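## Task

Scene 2: carry out four plate transfers, with bays named as on the DECK TABLE: 41 to 32, 31 to 44, 42 to 24, 13 to 22. At the end, bays 21, 24, 32 and 33 must each contain some 384-well plate, and bays 22, 23, 43 and 44 must each contain some 96-well plate. Which individual plate sits where does not matter. Every plate or block must lie flat within its bay's corner pieces, with its cut corner at the back left. The deck was hand-loaded and may differ from the DECK TABLE, so verify it visually.

## Robot and tools

ROBOT. There is one arm, a FANUC CRX-5iA with six joints, carrying a Robotiq 2F-140 two-finger gripper. The fingers point along the gripper's own +z axis and close along its y axis. The reported end_effector_position is the point midway between the closed finger pads. Closed fingertips reach about 33 mm past that point, and open ones about 9 mm. Closing pushes the tips about 24 mm further out, so leave that much room above any surface.

FRAMES. Results give poses in the scene frame. Its origin is on the table top under the arm base, +z is up, and +y is to the left when you face along +x. The gripper's pose is given as end_effector_position in metres and end_effector_quat_wxyz. Motion commands, however, are written in the gripper's own axes.

DECK. A bay's name is its row digit followed by its column digit. Row 1 is nearest the front as the arm sees it and row 4 is at the back. Column 1 is on the left and column 4 is on the right. Column 4 has higher floors than the other columns. The DECK TABLE lists 96-well plates in 11, 13, 23 and 33, 384-well plates in 21, 22, 32 and 42, and all other bays empty. The real loading can differ from this, and only the cameras show it. Count the wells to tell the types apart: 8x12 for 96-well plates and 16x24 for 384-well plates.

THE COMMAND ROW. A row has 9 numbers, each in [-1, 1], in this order: dx, dy, dz, rx, ry, rz, position, force_limit, speed.
- dx..rz are an offset in the gripper's own axes, measured from the gripper's pose at the start of the action. They are not measured from the previous row and they are not an absolute pose. A value of 1.0 means 0.6 m, or 180 degrees for rotation. rx, ry and rz together form a single rotation vector.
- position sets the finger opening: +1 is fully open (140 mm), the pads touch at about -0.8, and -1 closes until the fingers meet resistance.
- force_limit sets the squeeze: about 14 N at -1, 60 N at 0 and 107 N at +1.
- speed sets the finger speed: about 30, 140 and 250 mm/s at -1, 0 and +1.

TOOLS.
- execute_actions(actions): a list of actions. Each action is a table of up to 15 rows, and each row is one control step of 1/30 s. A shorter table repeats its last row until 15 steps have run. One action takes 0.5 s. An empty list returns the current state and images. For the first action of a call, the start pose is the last one reported in the scene.
- move(target, speed, stop_force, blocking): target is one 9-number row, an offset from the pose in the latest result that shows one. It drives a straight path lasting 0.5 to 10 s. speed is in m/s, from 0.002 to 0.5 (default 0.25), and turning is allowed up to twice that value in rad/s. stop_force is optional, in N from 20 to 80. It halts the path when the push against the motion rises that much, then backs off 2 steps and holds. Use it only on slow, non-rotating moves. Leave it out when moving away from contact, and do not use it near a stretched-out pose, where there is no reading. blocking=false returns after 0.5 s while the arm keeps moving; check with wait(0). Other commands are refused until the move ends, and this option cannot be combined with stop_force. The path does not avoid obstacles.
- wait(seconds): 0 to 10 s, holding the last command.
- stop(): brakes a running move. The fingers carry on.
- zoom_image(camera, region): camera is cam_high, cam_low or cam_wrist. region is [x0, y0, x1, y1] in image pixels, at most 504x504.
- read_manual(section): licence texts only.
- finished_scene(scene): ends scene 1 or 2 for good.

MOTION LIMITS. On each step the commanded pose is clipped to within 70 mm and 16 degrees of the measured pose. Far targets therefore need several actions. If position and orientation cannot both be reached, position wins.

READING RESULTS.
- The state line gives the pose.
- object_status: 0 moving, 1 blocked while opening, 2 blocked while closing (a good grip), 3 reached the target or the pads met.
- position_measured is in counts: 3 is fully open and 230 is closed.
- "Hand target" is the pose the controller is currently heading for.
- "pose unreachable" means the clearance check changed or blocked the command.
- A move's line gives its ending: done, off_target, moving, held, fault, or contact (stop_force triggered). It also gives the distance to the target. limits=paced means the command was clipped; limits=held means some steps were blocked.
- Step readings with HELD mark steps that were held back.
- Flange force is approximate and includes the weight of a held load.
- MOTOR HOT warns of overheating.

CAMERAS. cam_high and cam_low are 672x504, and cam_wrist is a 616x616 fisheye. The calibration is given but may be off by a few degrees and millimetres.

GRIPPING. Send position -1 and confirm object_status reads 2. To grip harder, raise force_limit and change position slightly, for example -1 to -0.98.

AVOID.
- Contact forces of 150 N or more, or joint torque at its load limit. Either causes a 10 s stop. Joint limits are 147 N m for the first three joints and 36.8 N m for the wrist joints, and a held load counts toward them.
- Fast or deep pushes into surfaces: the arm is stiff.
- Dropping, slamming or tilting plates.
- Knocking anything off the table.

Brief tugs on a held part can happen. When finished, open the fingers and move clear before calling finished_scene.

Each tool is called as name(argument=value, ...), one argument or row to a line, values as JSON.

## Session

execute_actions(
  actions=[],
)

Scene clock: 0.00 s.
end_effector_position=(+0.4957, +0.0841, +0.5194) position_measured=3 object_status=3 end_effector_quat_wxyz=(-0.000, +0.996, +0.084, -0.007)
Joint positions: [ 0.266  0.132  0.22  -0.003 -1.659  1.31 ]
Joint velocities: [-0.     0.    -0.001 -0.001 -0.001  0.   ]
Flange force (N, the push that the arm receives, along the gripper's own x y z axes): no reading
Hand target: +0.496, +0.084, +0.519; -0.000, +0.996, +0.084, -0.007

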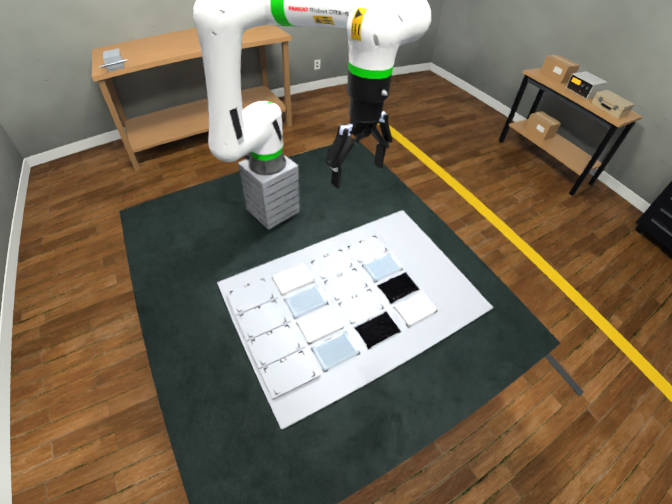

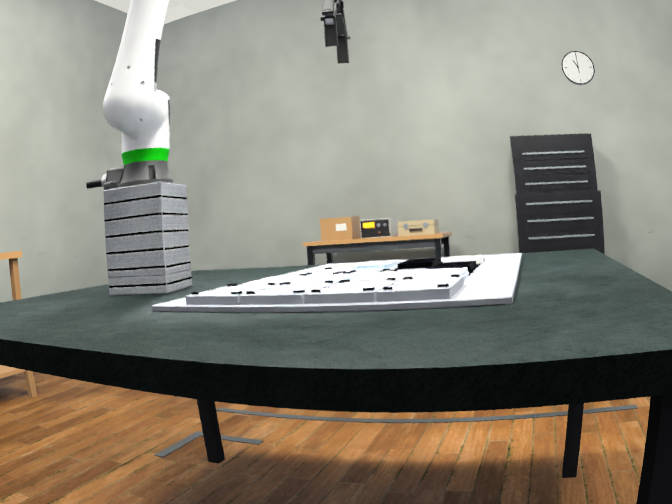

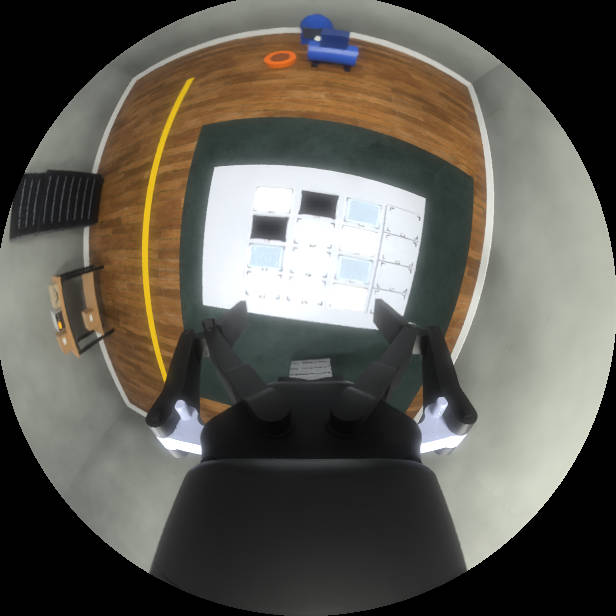

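zoom_image(
  camera="cam_wrist",
  region=[235, 175, 435, 325],
)

zoom_image(
  camera="cam_high",
  region=[215, 225, 455, 405],
)

zoom_image(
  camera="cam_low",
  region=[180, 245, 530, 315],
)

Region (235, 175, 435, 325) of cam_wrist's 616x616 image, scaled by 2.520, with more detail than that image has; it fills the top 378 rows of this view, and the rest is white.

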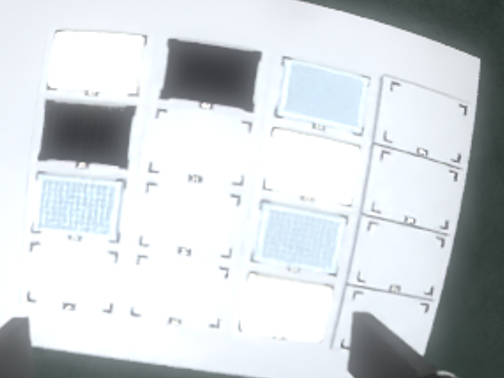

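Region (215, 225, 455, 405) of cam_high's 672x504 image, scaled by 2.100, with more detail than that image has; it fills the top 378 rows of this view, and the rest is white.

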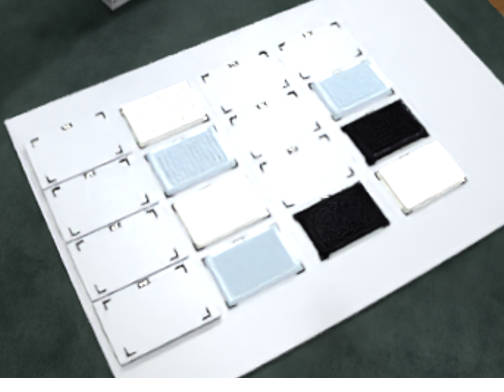

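Region (180, 245, 530, 315) of cam_low's 672x504 image, scaled by 1.440, with more detail than that image has; it fills the top 101 rows of this view, and the rest is white.

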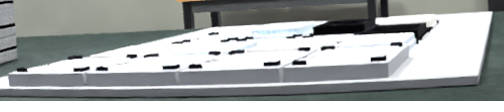

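zoom_image(
  camera="cam_wrist",
  region=[240, 180, 300, 280],
)

zoom_image(
  camera="cam_wrist",
  region=[325, 190, 395, 320],
)

zoom_image(
  camera="cam_wrist",
  region=[292, 182, 392, 232],
)

Region (240, 180, 300, 280) of cam_wrist's 616x616 image, scaled by 5.040, with more detail than that image has; it fills the left 302 columns of this view, and the rest is white.

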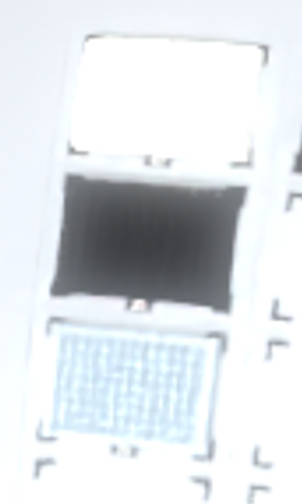

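Region (325, 190, 395, 320) of cam_wrist's 616x616 image, scaled by 3.877, with more detail than that image has; it fills the left 271 columns of this view, and the rest is white.

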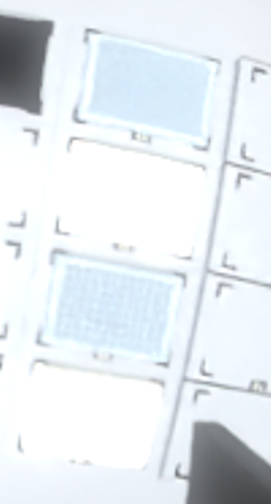

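Region (292, 182, 392, 232) of cam_wrist's 616x616 image, scaled by 5.040, with more detail than that image has.

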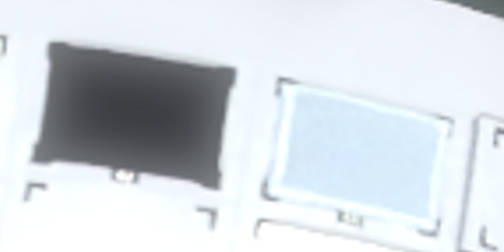

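zoom_image(
  camera="cam_high",
  region=[265, 255, 365, 375],
)

zoom_image(
  camera="cam_high",
  region=[350, 245, 450, 355],
)

Region (265, 255, 365, 375) of cam_high's 672x504 image, scaled by 4.200, with more detail than that image has.

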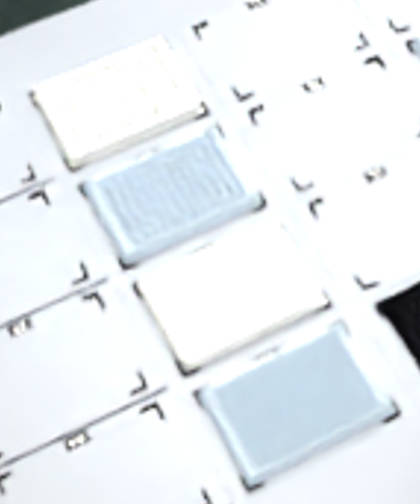

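Region (350, 245, 450, 355) of cam_high's 672x504 image, scaled by 4.582, with more detail than that image has; it fills the left 458 columns of this view, and the rest is white.

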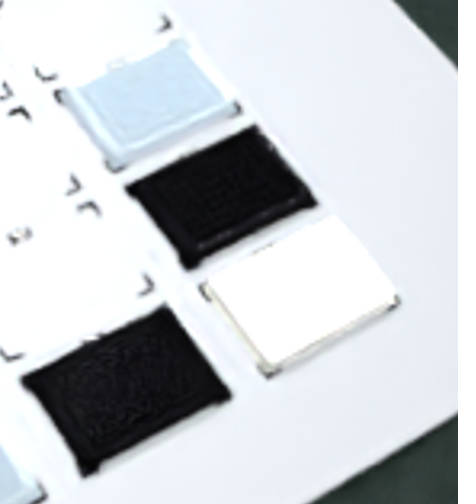

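move(
  target=[0.05777, -0.26973, 0.78693, 0, 0.00519, 0.05415, 1, -0.8, 0.5],
  speed=0.45,
)

zoom_image(
  camera="cam_wrist",
  region=[240, 235, 300, 285],
)

zoom_image(
  camera="cam_wrist",
  region=[335, 235, 395, 285],
)

Scene clock: 121.93 s.
end_effector_position=(+0.4977, +0.2479, +0.0469) position_measured=3 object_status=3 end_effector_quat_wxyz=(+0.000, +1.000, -0.002, +0.002)
Joint positions: [ 0.538  0.718 -0.184  0.013 -0.654  0.855]
Joint velocities: [ 0.002  0.003  0.002  0.     0.    -0.001]
Flange force (N, the push that the arm receives, along the gripper's own x y z axes): [-0.4 -2.1 2.6]
Hand target: +0.498, +0.248, +0.047; +0.000, +1.000, -0.002, +0.001
Off the commanded pose: 0.002 m, 0 deg.
move: done; limits=paced
camera_calibration (this result's frames):
cam_wrist: T_world_to_cam=[[-0.0411673, -0.998389, -0.0390548, 0.275152], [-0.955721, 0.0279487, 0.292944, 0.465419], [-0.29138, 0.0493852, -0.955332, 0.370522], [0, 0, 0, 1]] pos_world=[0.564101, 0.243403, 0.228375]

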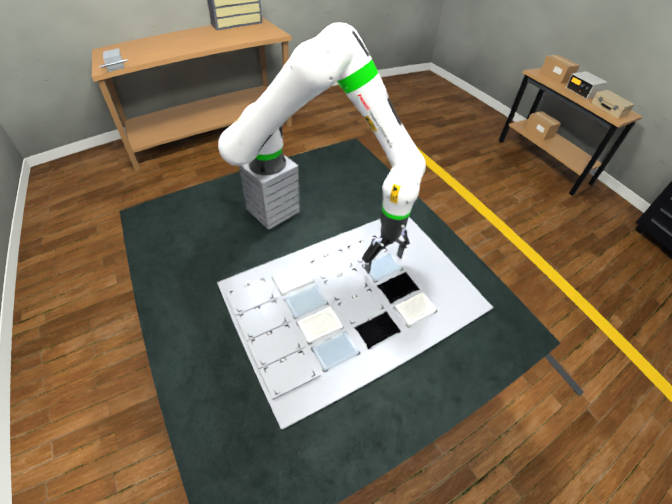

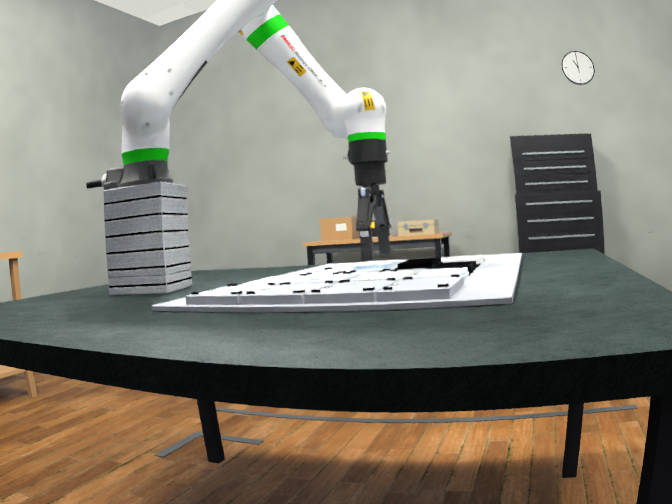

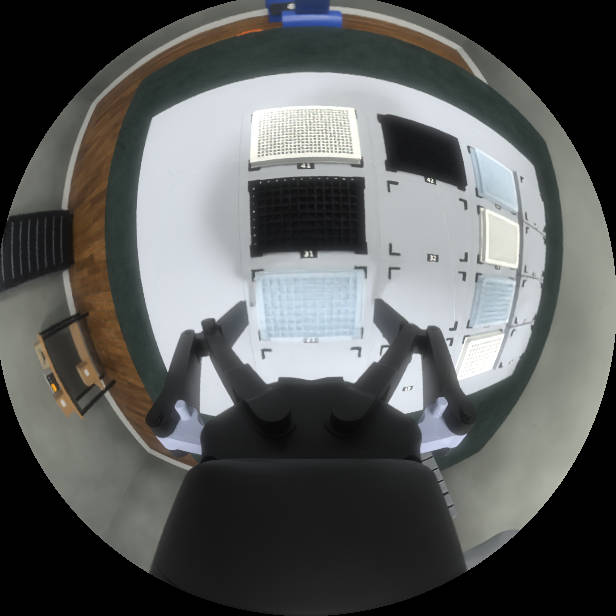

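Region (240, 235, 300, 285) of cam_wrist's 616x616 image, scaled by 8.400, with more detail than that image has.

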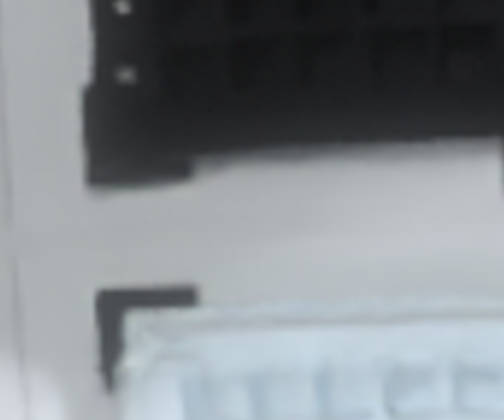

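Region (335, 235, 395, 285) of cam_wrist's 616x616 image, scaled by 8.400, with more detail than that image has.

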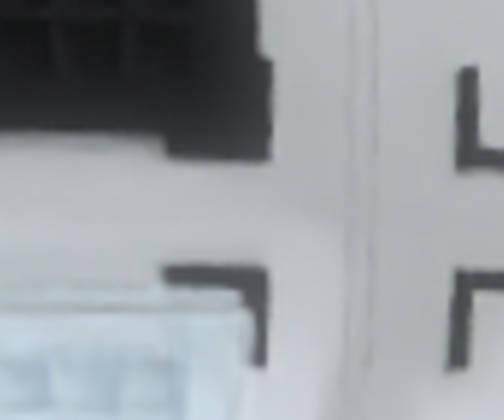

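zoom_image(
  camera="cam_wrist",
  region=[230, 250, 400, 370],
)

zoom_image(
  camera="cam_wrist",
  region=[440, 130, 560, 390],
)

zoom_image(
  camera="cam_wrist",
  region=[240, 95, 480, 265],
)

Region (230, 250, 400, 370) of cam_wrist's 616x616 image, scaled by 2.965, with more detail than that image has; it fills the top 356 rows of this view, and the rest is white.

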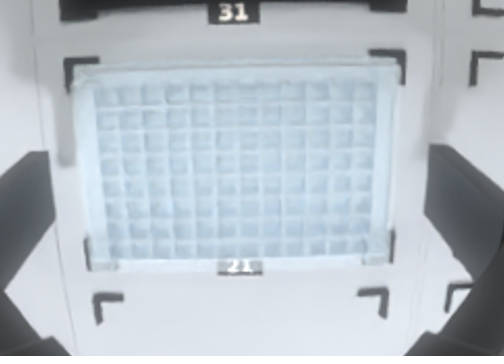

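Region (440, 130, 560, 390) of cam_wrist's 616x616 image, scaled by 1.938, with more detail than that image has; it fills the left 233 columns of this view, and the rest is white.

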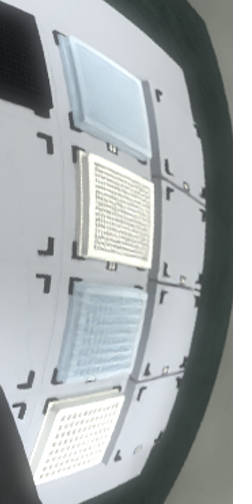

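Region (240, 95, 480, 265) of cam_wrist's 616x616 image, scaled by 2.100, with more detail than that image has; it fills the top 357 rows of this view, and the rest is white.

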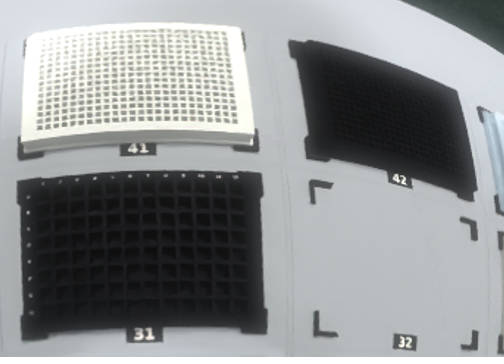

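execute_actions(
  actions=[
    [[-0.0003,-0.0002,0.0008,0,0,-0.0002,1,-0.8,-0.5],[-0.0007,-0.0005,0.0030,0,0,-0.0004,1,-0.8,-0.5],[-0.0012,-0.0009,0.0062,0,0,-0.0006,1,-0.8,-0.5],[-0.0017,-0.0012,0.0099,0,0,-0.0008,1,-0.8,-0.5],[-0.0021,-0.0015,0.0136,0,0,-0.0010,1,-0.8,-0.5],[-0.0023,-0.0017,0.0168,0,0,-0.0011,1,-0.8,-0.5],[-0.0023,-0.0017,0.0190,0,0,-0.0011,1,-0.8,-0.5],[-0.0023,-0.0017,0.0198,0,0,-0.0011,-1,-0.8,-0.5]],
    [[0,0,0,0,0,0,-1,-0.8,-0.5],[0,0,-0.0006,0,0,0,-1,-0.8,-0.5],[0,0,-0.0012,0,0,0,-1,-0.8,-0.5],[0,0,-0.0020,0,0,0,-1,-0.8,-0.5],[0,0,-0.0032,0,0,0,-1,-0.8,-0.5],[0,0,-0.0048,0,0,0,-0.98,0.1,-0.8],[0,0,-0.0068,0,0,0,-0.98,0.1,-0.8],[0,0,-0.0088,0,0,0,-0.98,0.1,-0.8],[0,0,-0.0107,0,0,0,-0.98,0.1,-0.8],[0,0,-0.0121,0,0,0,-0.98,0.1,-0.8],[0,0,-0.0130,0,0,0,-0.98,0.1,-0.8],[0,0,-0.0133,0,0,0,-0.98,0.1,-0.8]],
  ],
)

zoom_image(
  camera="cam_wrist",
  region=[240, 235, 300, 285],
)

zoom_image(
  camera="cam_wrist",
  region=[335, 235, 395, 285],
)

Scene clock: 176.40 s.
end_effector_position=(+0.4964, +0.2489, +0.0429) position_measured=41 object_status=2 end_effector_quat_wxyz=(+0.000, +1.000, -0.000, +0.002)
Joint positions: [ 0.541  0.725 -0.186  0.013 -0.646  0.856]
Joint velocities: [ 0.001 -0.01  -0.001 -0.002 -0.009  0.001]
Flange force (N, the push that the arm receives, along the gripper's own x y z axes): [3.5 -2.4 1.9]
Flange force at the end of the 1st action (N, along the gripper's axes at the end of the call): [-0.8 2.1 -13.1]
Hand target: +0.496, +0.249, +0.043; +0.000, +1.000, -0.000, +0.002
Off the commanded pose: 0.000 m, 0 deg.
Step readings (end_effector_position; steps 1 to 15: 1st action; 16 to 30: 2nd action):
0: (+0.4977, +0.2479, +0.0469)
1: (+0.4977, +0.2479, +0.0468)
2: (+0.4978, +0.2479, +0.0467)
4: (+0.4976, +0.2480, +0.0453)
8: (+0.4965, +0.2486, +0.0387)
15: (+0.4964, +0.2489, +0.0352)
16: (+0.4965, +0.2489, +0.0352)
17: (+0.4965, +0.2489, +0.0352)
19: (+0.4965, +0.2490, +0.0355)
23: (+0.4964, +0.2489, +0.0376)
30: end_effector_position above
camera_calibration (this result's frames):
cam_wrist: T_world_to_cam=[[-0.0375027, -0.998536, -0.0389707, 0.274159], [-0.955844, 0.0244698, 0.292855, 0.466281], [-0.291473, 0.0482327, -0.955362, 0.366522], [0, 0, 0, 1]] pos_world=[0.562804, 0.24467, 0.224292]

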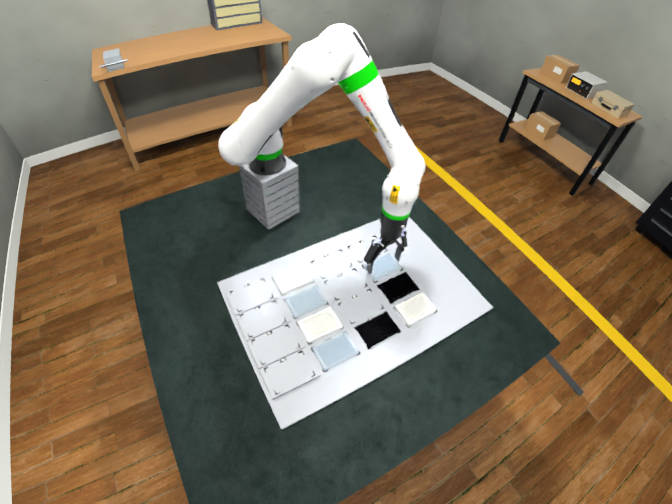

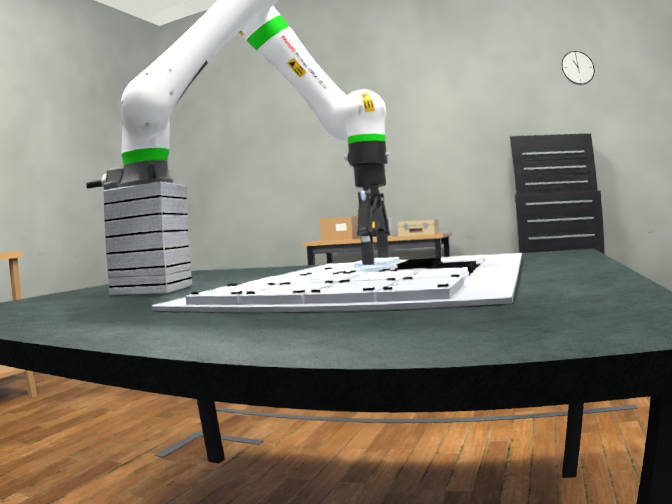

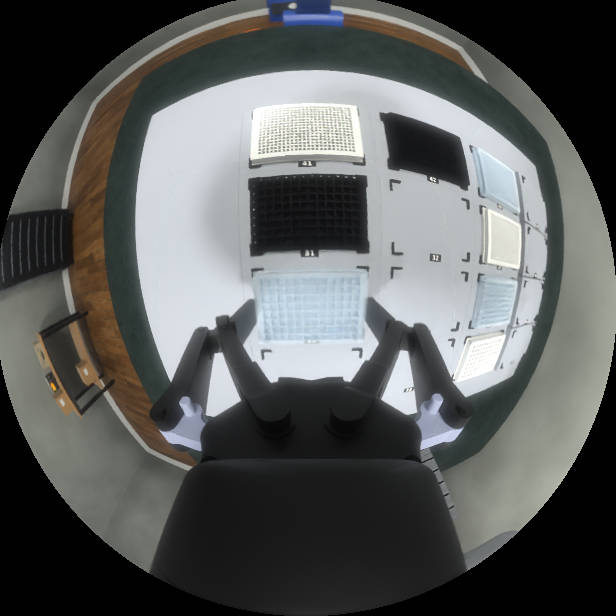

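Region (240, 235, 300, 285) of cam_wrist's 616x616 image, scaled by 8.400, with more detail than that image has.

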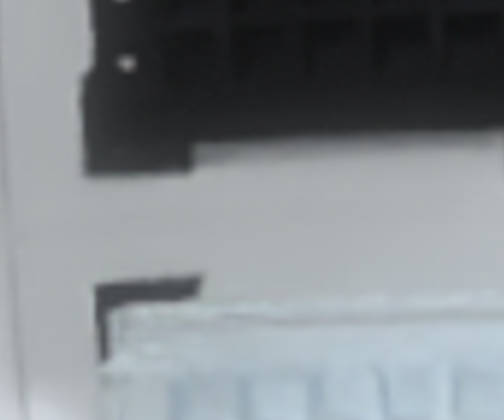

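Region (335, 235, 395, 285) of cam_wrist's 616x616 image, scaled by 8.400, with more detail than that image has.

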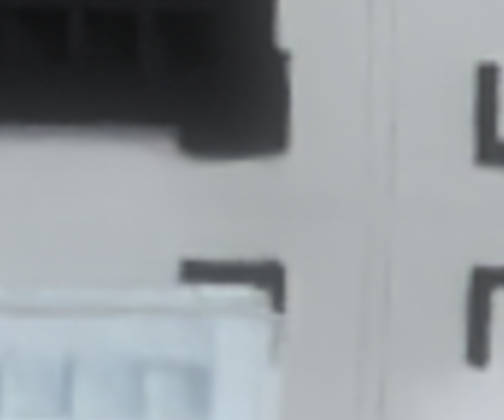

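move(
  target=[0.0005, 0.27383, 0.0041, 0, 0, 0, -0.98, 0.1, -0.8],
  speed=0.35,
)

zoom_image(
  camera="cam_wrist",
  region=[240, 235, 300, 285],
)

zoom_image(
  camera="cam_wrist",
  region=[335, 235, 395, 285],
)

Scene clock: 196.07 s.
end_effector_position=(+0.4968, +0.0847, +0.0406) position_measured=41 object_status=2 end_effector_quat_wxyz=(+0.000, +1.000, -0.000, +0.002)
Joint positions: [ 0.269  0.653 -0.343  0.008 -0.558  1.132]
Joint velocities: [-0.002  0.001  0.001 -0.002 -0.001  0.005]
Flange force (N, the push that the arm receives, along the gripper's own x y z axes): [-3.0 -1.1 -0.9]
Hand target: +0.497, +0.085, +0.041; +0.000, +1.000, -0.000, +0.002
Off the commanded pose: 0.000 m, 0 deg.
move: done
camera_calibration (this result's frames):
cam_wrist: T_world_to_cam=[[-0.0375886, -0.998536, -0.0388844, 0.110128], [-0.95603, 0.0246085, 0.292234, 0.471478], [-0.290849, 0.0481594, -0.955556, 0.37216], [0, 0, 0, 1]] pos_world=[0.56313, 0.0804413, 0.22212]

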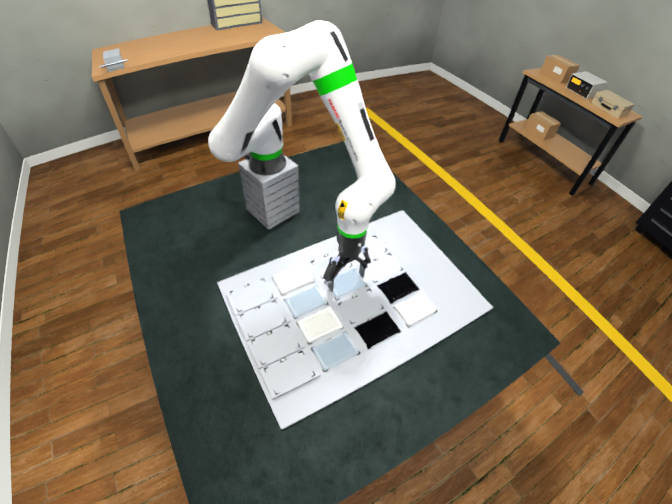

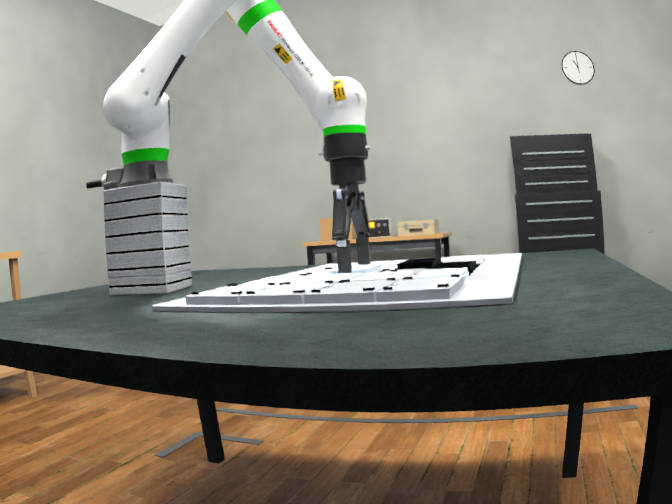

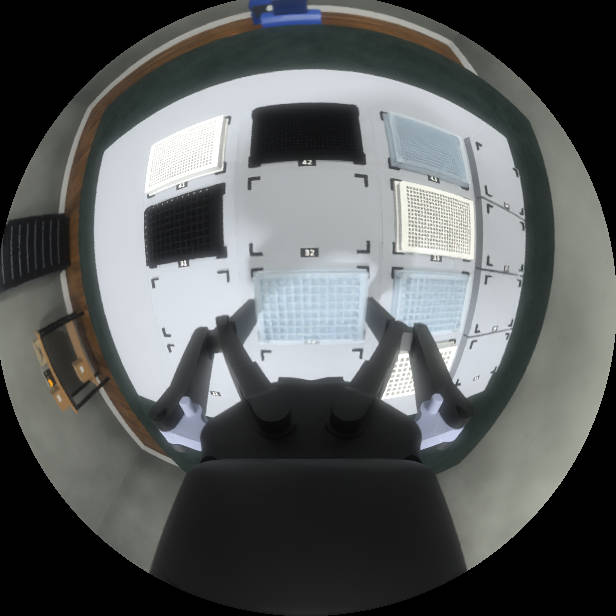

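Region (240, 235, 300, 285) of cam_wrist's 616x616 image, scaled by 8.400, with more detail than that image has.

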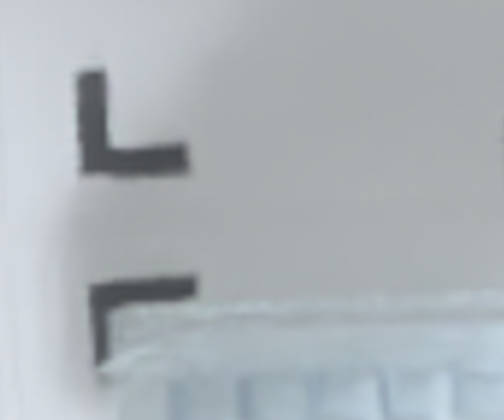

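Region (335, 235, 395, 285) of cam_wrist's 616x616 image, scaled by 8.400, with more detail than that image has.

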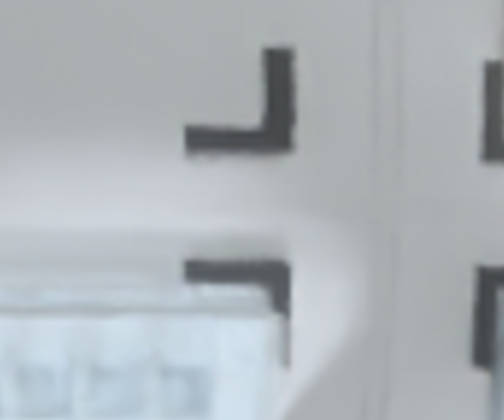

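execute_actions(
  actions=[],
)

Scene clock: 227.37 s.
end_effector_position=(+0.4968, +0.0846, +0.0406) position_measured=41 object_status=2 end_effector_quat_wxyz=(+0.000, +1.000, -0.000, +0.002)
Joint positions: [ 0.269  0.653 -0.343  0.008 -0.559  1.132]
Joint velocities: [ 0.001  0.     0.001 -0.     0.001  0.001]
Flange force (N, the push that the arm receives, along the gripper's own x y z axes): [1.1 2.0 1.2]
Hand target: +0.497, +0.085, +0.041; +0.000, +1.000, -0.000, +0.002
Off the commanded pose: 0.000 m, 0 deg.
camera_calibration (this result's frames):
cam_wrist: T_world_to_cam=[[-0.0376064, -0.998535, -0.0389149, 0.110065], [-0.955998, 0.0246114, 0.292338, 0.471463], [-0.290952, 0.0481963, -0.955523, 0.372175], [0, 0, 0, 1]] pos_world=[0.563141, 0.0803626, 0.222078]

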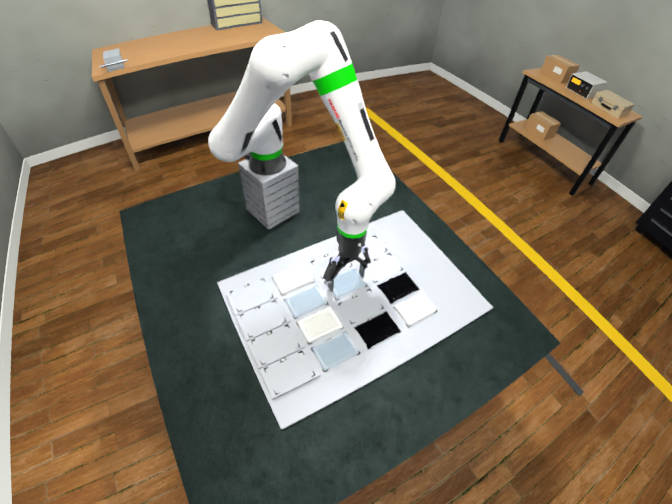

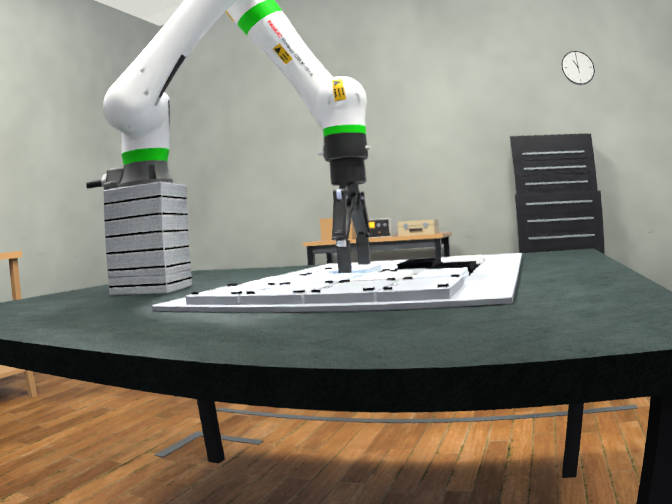

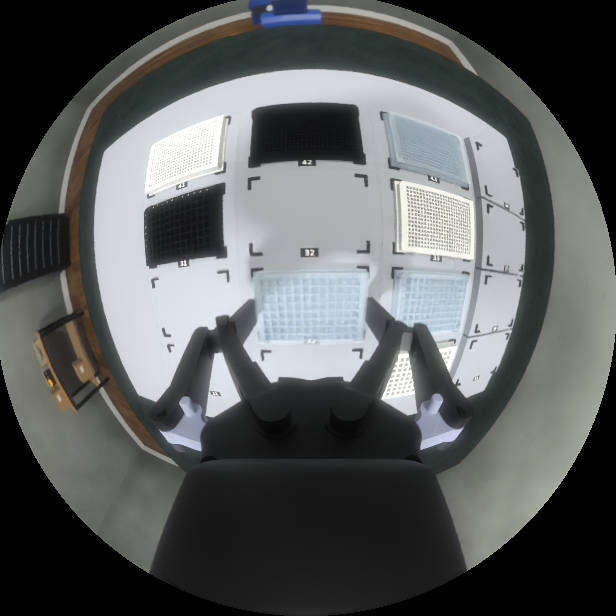

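zoom_image(
  camera="cam_wrist",
  region=[240, 235, 300, 285],
)

zoom_image(
  camera="cam_wrist",
  region=[335, 235, 395, 285],
)

Region (240, 235, 300, 285) of cam_wrist's 616x616 image, scaled by 8.400, with more detail than that image has.

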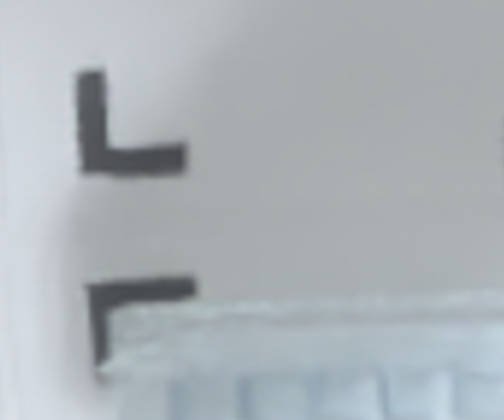

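Region (335, 235, 395, 285) of cam_wrist's 616x616 image, scaled by 8.400, with more detail than that image has.

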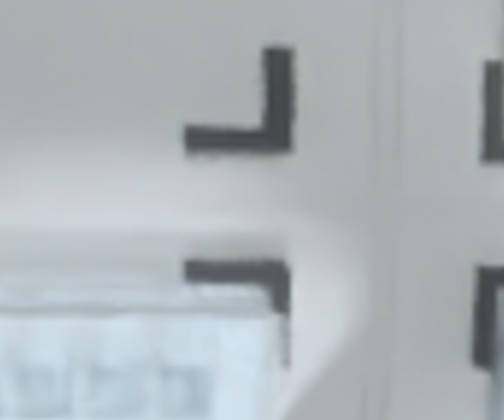

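move(
  target=[-0.0002, 0, 0.0100, 0, 0, 0, -0.98, 0.1, -0.8],
  speed=0.007,
  stop_force=20,
)

Scene clock: 241.37 s.
end_effector_position=(+0.4969, +0.0846, +0.0356) position_measured=41 object_status=2 end_effector_quat_wxyz=(+0.000, +1.000, -0.000, +0.002)
Joint positions: [ 0.269  0.664 -0.342  0.008 -0.549  1.132]
Joint velocities: [ 0.    -0.002 -0.002  0.    -0.005  0.   ]
Flange force (N, the push that the arm receives, along the gripper's own x y z axes): [-9.6 -1.2 -31.7]
Hand target: +0.497, +0.085, +0.036; +0.000, +1.000, -0.000, +0.002
Off the commanded pose: 0.001 m, 0 deg.
move: contact
camera_calibration (this result's frames):
cam_wrist: T_world_to_cam=[[-0.0376363, -0.998533, -0.0389369, 0.109894], [-0.956037, 0.0246401, 0.29221, 0.472957], [-0.290822, 0.0482229, -0.955561, 0.367355], [0, 0, 0, 1]] pos_world=[0.563136, 0.080364, 0.217106]

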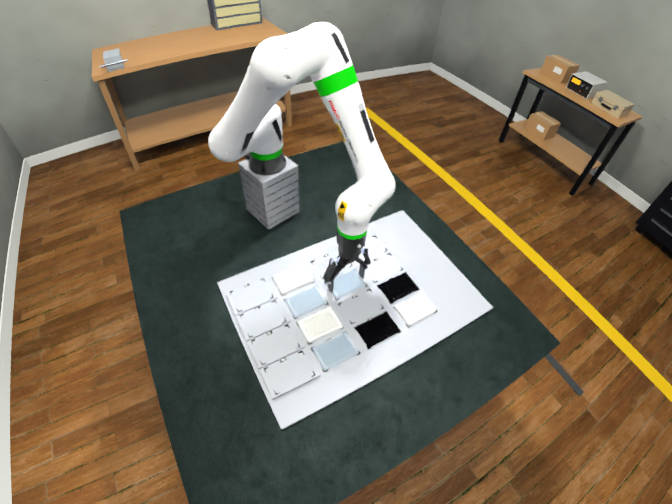

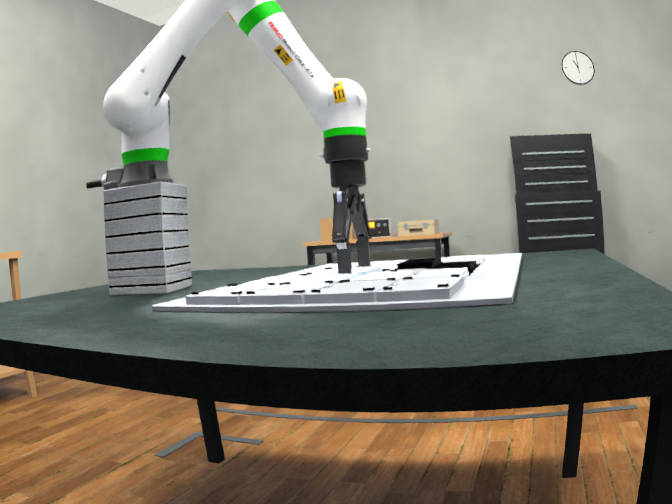

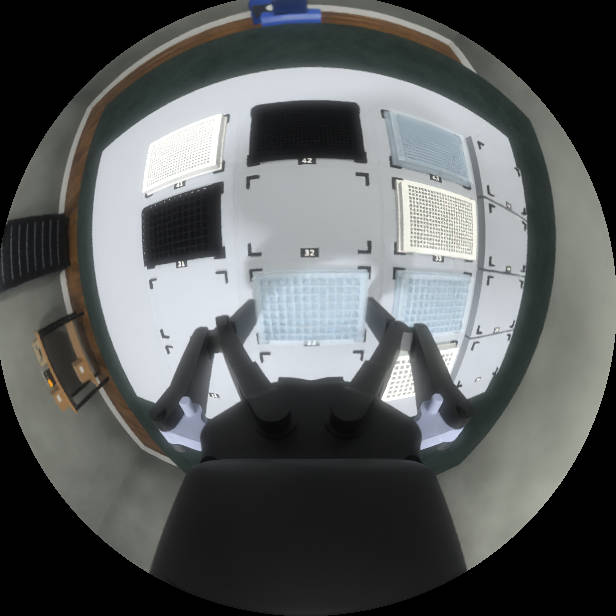

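execute_actions(
  actions=[
    [[0,0,-0.0005,0,0,0,1,-0.8,0.5],[0,0,-0.0005,0,0,0,1,-0.8,0.5],[0,0,-0.0005,0,0,0,1,-0.8,0.5],[0,0,-0.0012,0,0,0,1,-0.8,0.5],[0,0,-0.0025,0,0,0,1,-0.8,0.5],[0,0,-0.0043,0,0,0,1,-0.8,0.5],[0,0,-0.0065,0,0,0,1,-0.8,0.5],[0,0,-0.0088,0,0,0,1,-0.8,0.5],[0,0,-0.011,0,0,0,1,-0.8,0.5],[0,0,-0.0127,0,0,0,1,-0.8,0.5],[0,0,-0.0138,0,0,0,1,-0.8,0.5],[0,0,-0.0142,0,0,0,1,-0.8,0.5]],
  ],
)

Scene clock: 250.30 s.
end_effector_position=(+0.4968, +0.0846, +0.0437) position_measured=3 object_status=3 end_effector_quat_wxyz=(+0.000, +1.000, -0.000, +0.002)
Joint positions: [ 0.269  0.646 -0.344  0.008 -0.564  1.132]
Joint velocities: [-0.002 -0.013 -0.002 -0.001 -0.015 -0.   ]
Flange force (N, the push that the arm receives, along the gripper's own x y z axes): [5.1 -1.1 0.1]
Hand target: +0.497, +0.085, +0.044; +0.000, +1.000, -0.000, +0.002
Off the commanded pose: 0.000 m, 0 deg.
Step readings (end_effector_position):
0: (+0.4968, +0.0846, +0.0357)
1: (+0.4968, +0.0846, +0.0358)
2: (+0.4968, +0.0846, +0.0358)
4: (+0.4967, +0.0846, +0.0358)
8: (+0.4968, +0.0846, +0.0378)
15: end_effector_position above
camera_calibration (this result's frames):
cam_wrist: T_world_to_cam=[[-0.0376619, -0.998531, -0.0389541, 0.110192], [-0.956047, 0.0246614, 0.292173, 0.470577], [-0.290783, 0.0482457, -0.955572, 0.375088], [0, 0, 0, 1]] pos_world=[0.563113, 0.0803285, 0.225226]

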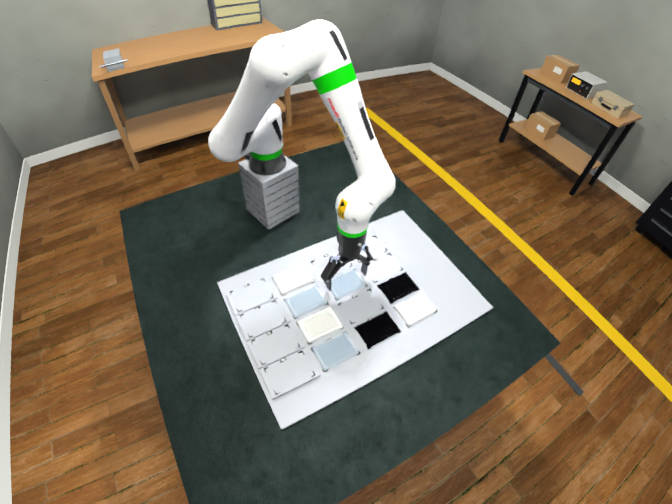

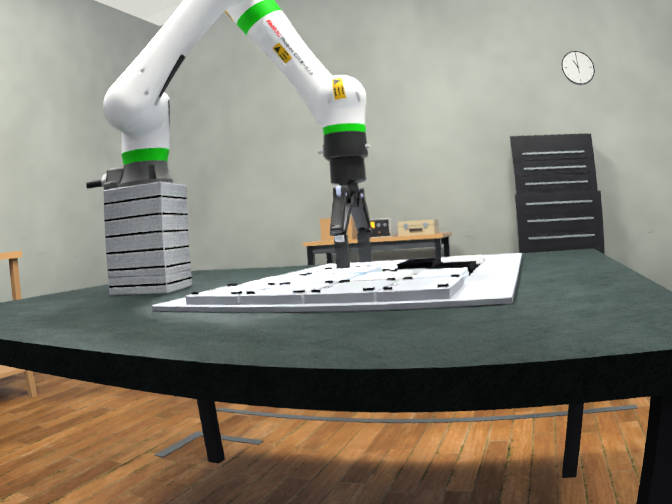

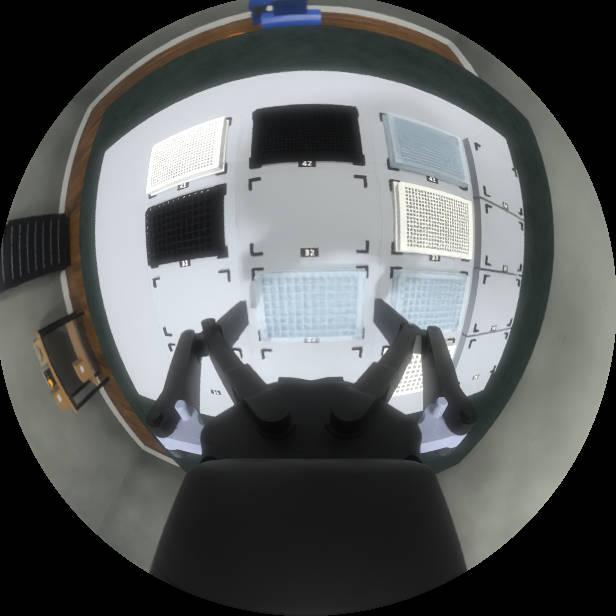

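move(
  target=[0.178, -0.2747, -0.0007, 0, 0, 0, 1, -0.8, 0.5],
  speed=0.4,
)

Scene clock: 265.63 s.
end_effector_position=(+0.6035, +0.2495, +0.0445) position_measured=3 object_status=3 end_effector_quat_wxyz=(-0.000, +1.000, -0.000, +0.002)
Joint positions: [ 0.432  0.886  0.149  0.009 -0.819  0.97 ]
Joint velocities: [-0.001  0.002  0.004  0.    -0.004  0.001]
Flange force (N, the push that the arm receives, along the gripper's own x y z axes): [0.9 -2.4 2.2]
Hand target: +0.604, +0.250, +0.045; -0.000, +1.000, -0.000, +0.002
Off the commanded pose: 0.000 m, 0 deg.
move: done; limits=paced
camera_calibration (this result's frames):
cam_wrist: T_world_to_cam=[[-0.0372057, -0.998531, -0.0393797, 0.278681], [-0.955942, 0.0240807, 0.292566, 0.568309], [-0.291188, 0.0485298, -0.955434, 0.399071], [0, 0, 0, 1]] pos_world=[0.669843, 0.24522, 0.225993]

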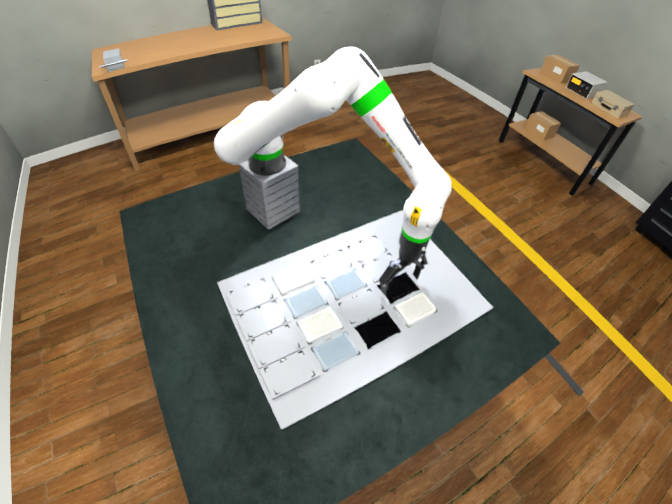

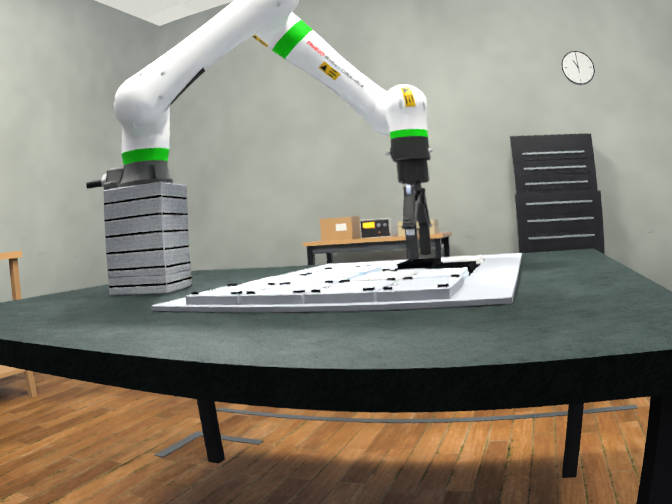

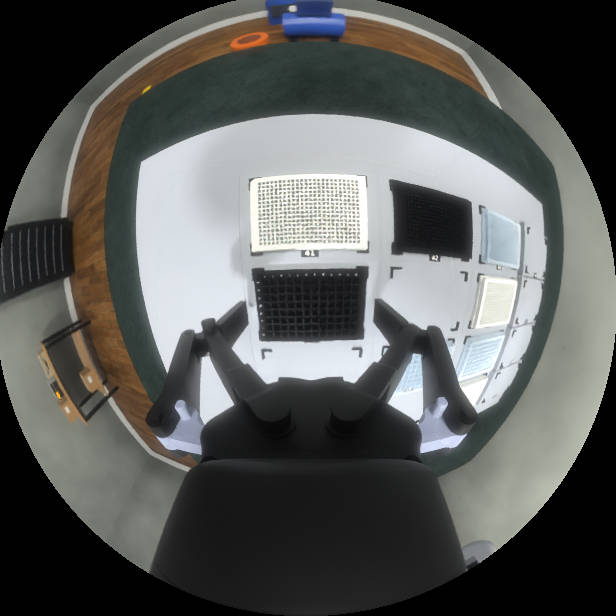

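zoom_image(
  camera="cam_wrist",
  region=[240, 235, 300, 285],
)

zoom_image(
  camera="cam_wrist",
  region=[335, 235, 395, 285],
)

Region (240, 235, 300, 285) of cam_wrist's 616x616 image, scaled by 8.400, with more detail than that image has.

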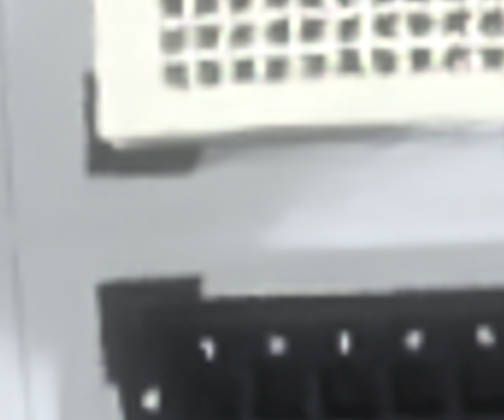

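Region (335, 235, 395, 285) of cam_wrist's 616x616 image, scaled by 8.400, with more detail than that image has.

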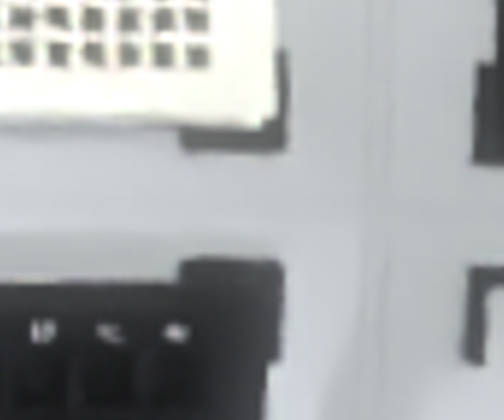

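zoom_image(
  camera="cam_wrist",
  region=[245, 315, 305, 365],
)

zoom_image(
  camera="cam_wrist",
  region=[320, 315, 380, 365],
)

Region (245, 315, 305, 365) of cam_wrist's 616x616 image, scaled by 8.400, with more detail than that image has.

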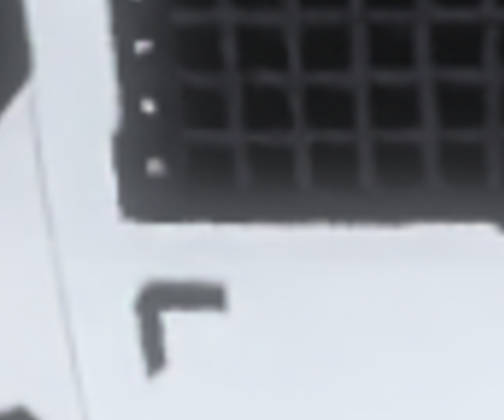

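Region (320, 315, 380, 365) of cam_wrist's 616x616 image, scaled by 8.400, with more detail than that image has.

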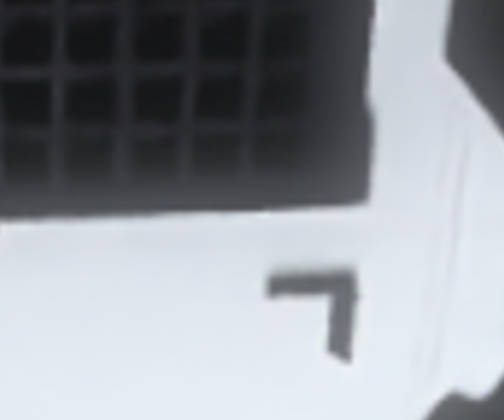

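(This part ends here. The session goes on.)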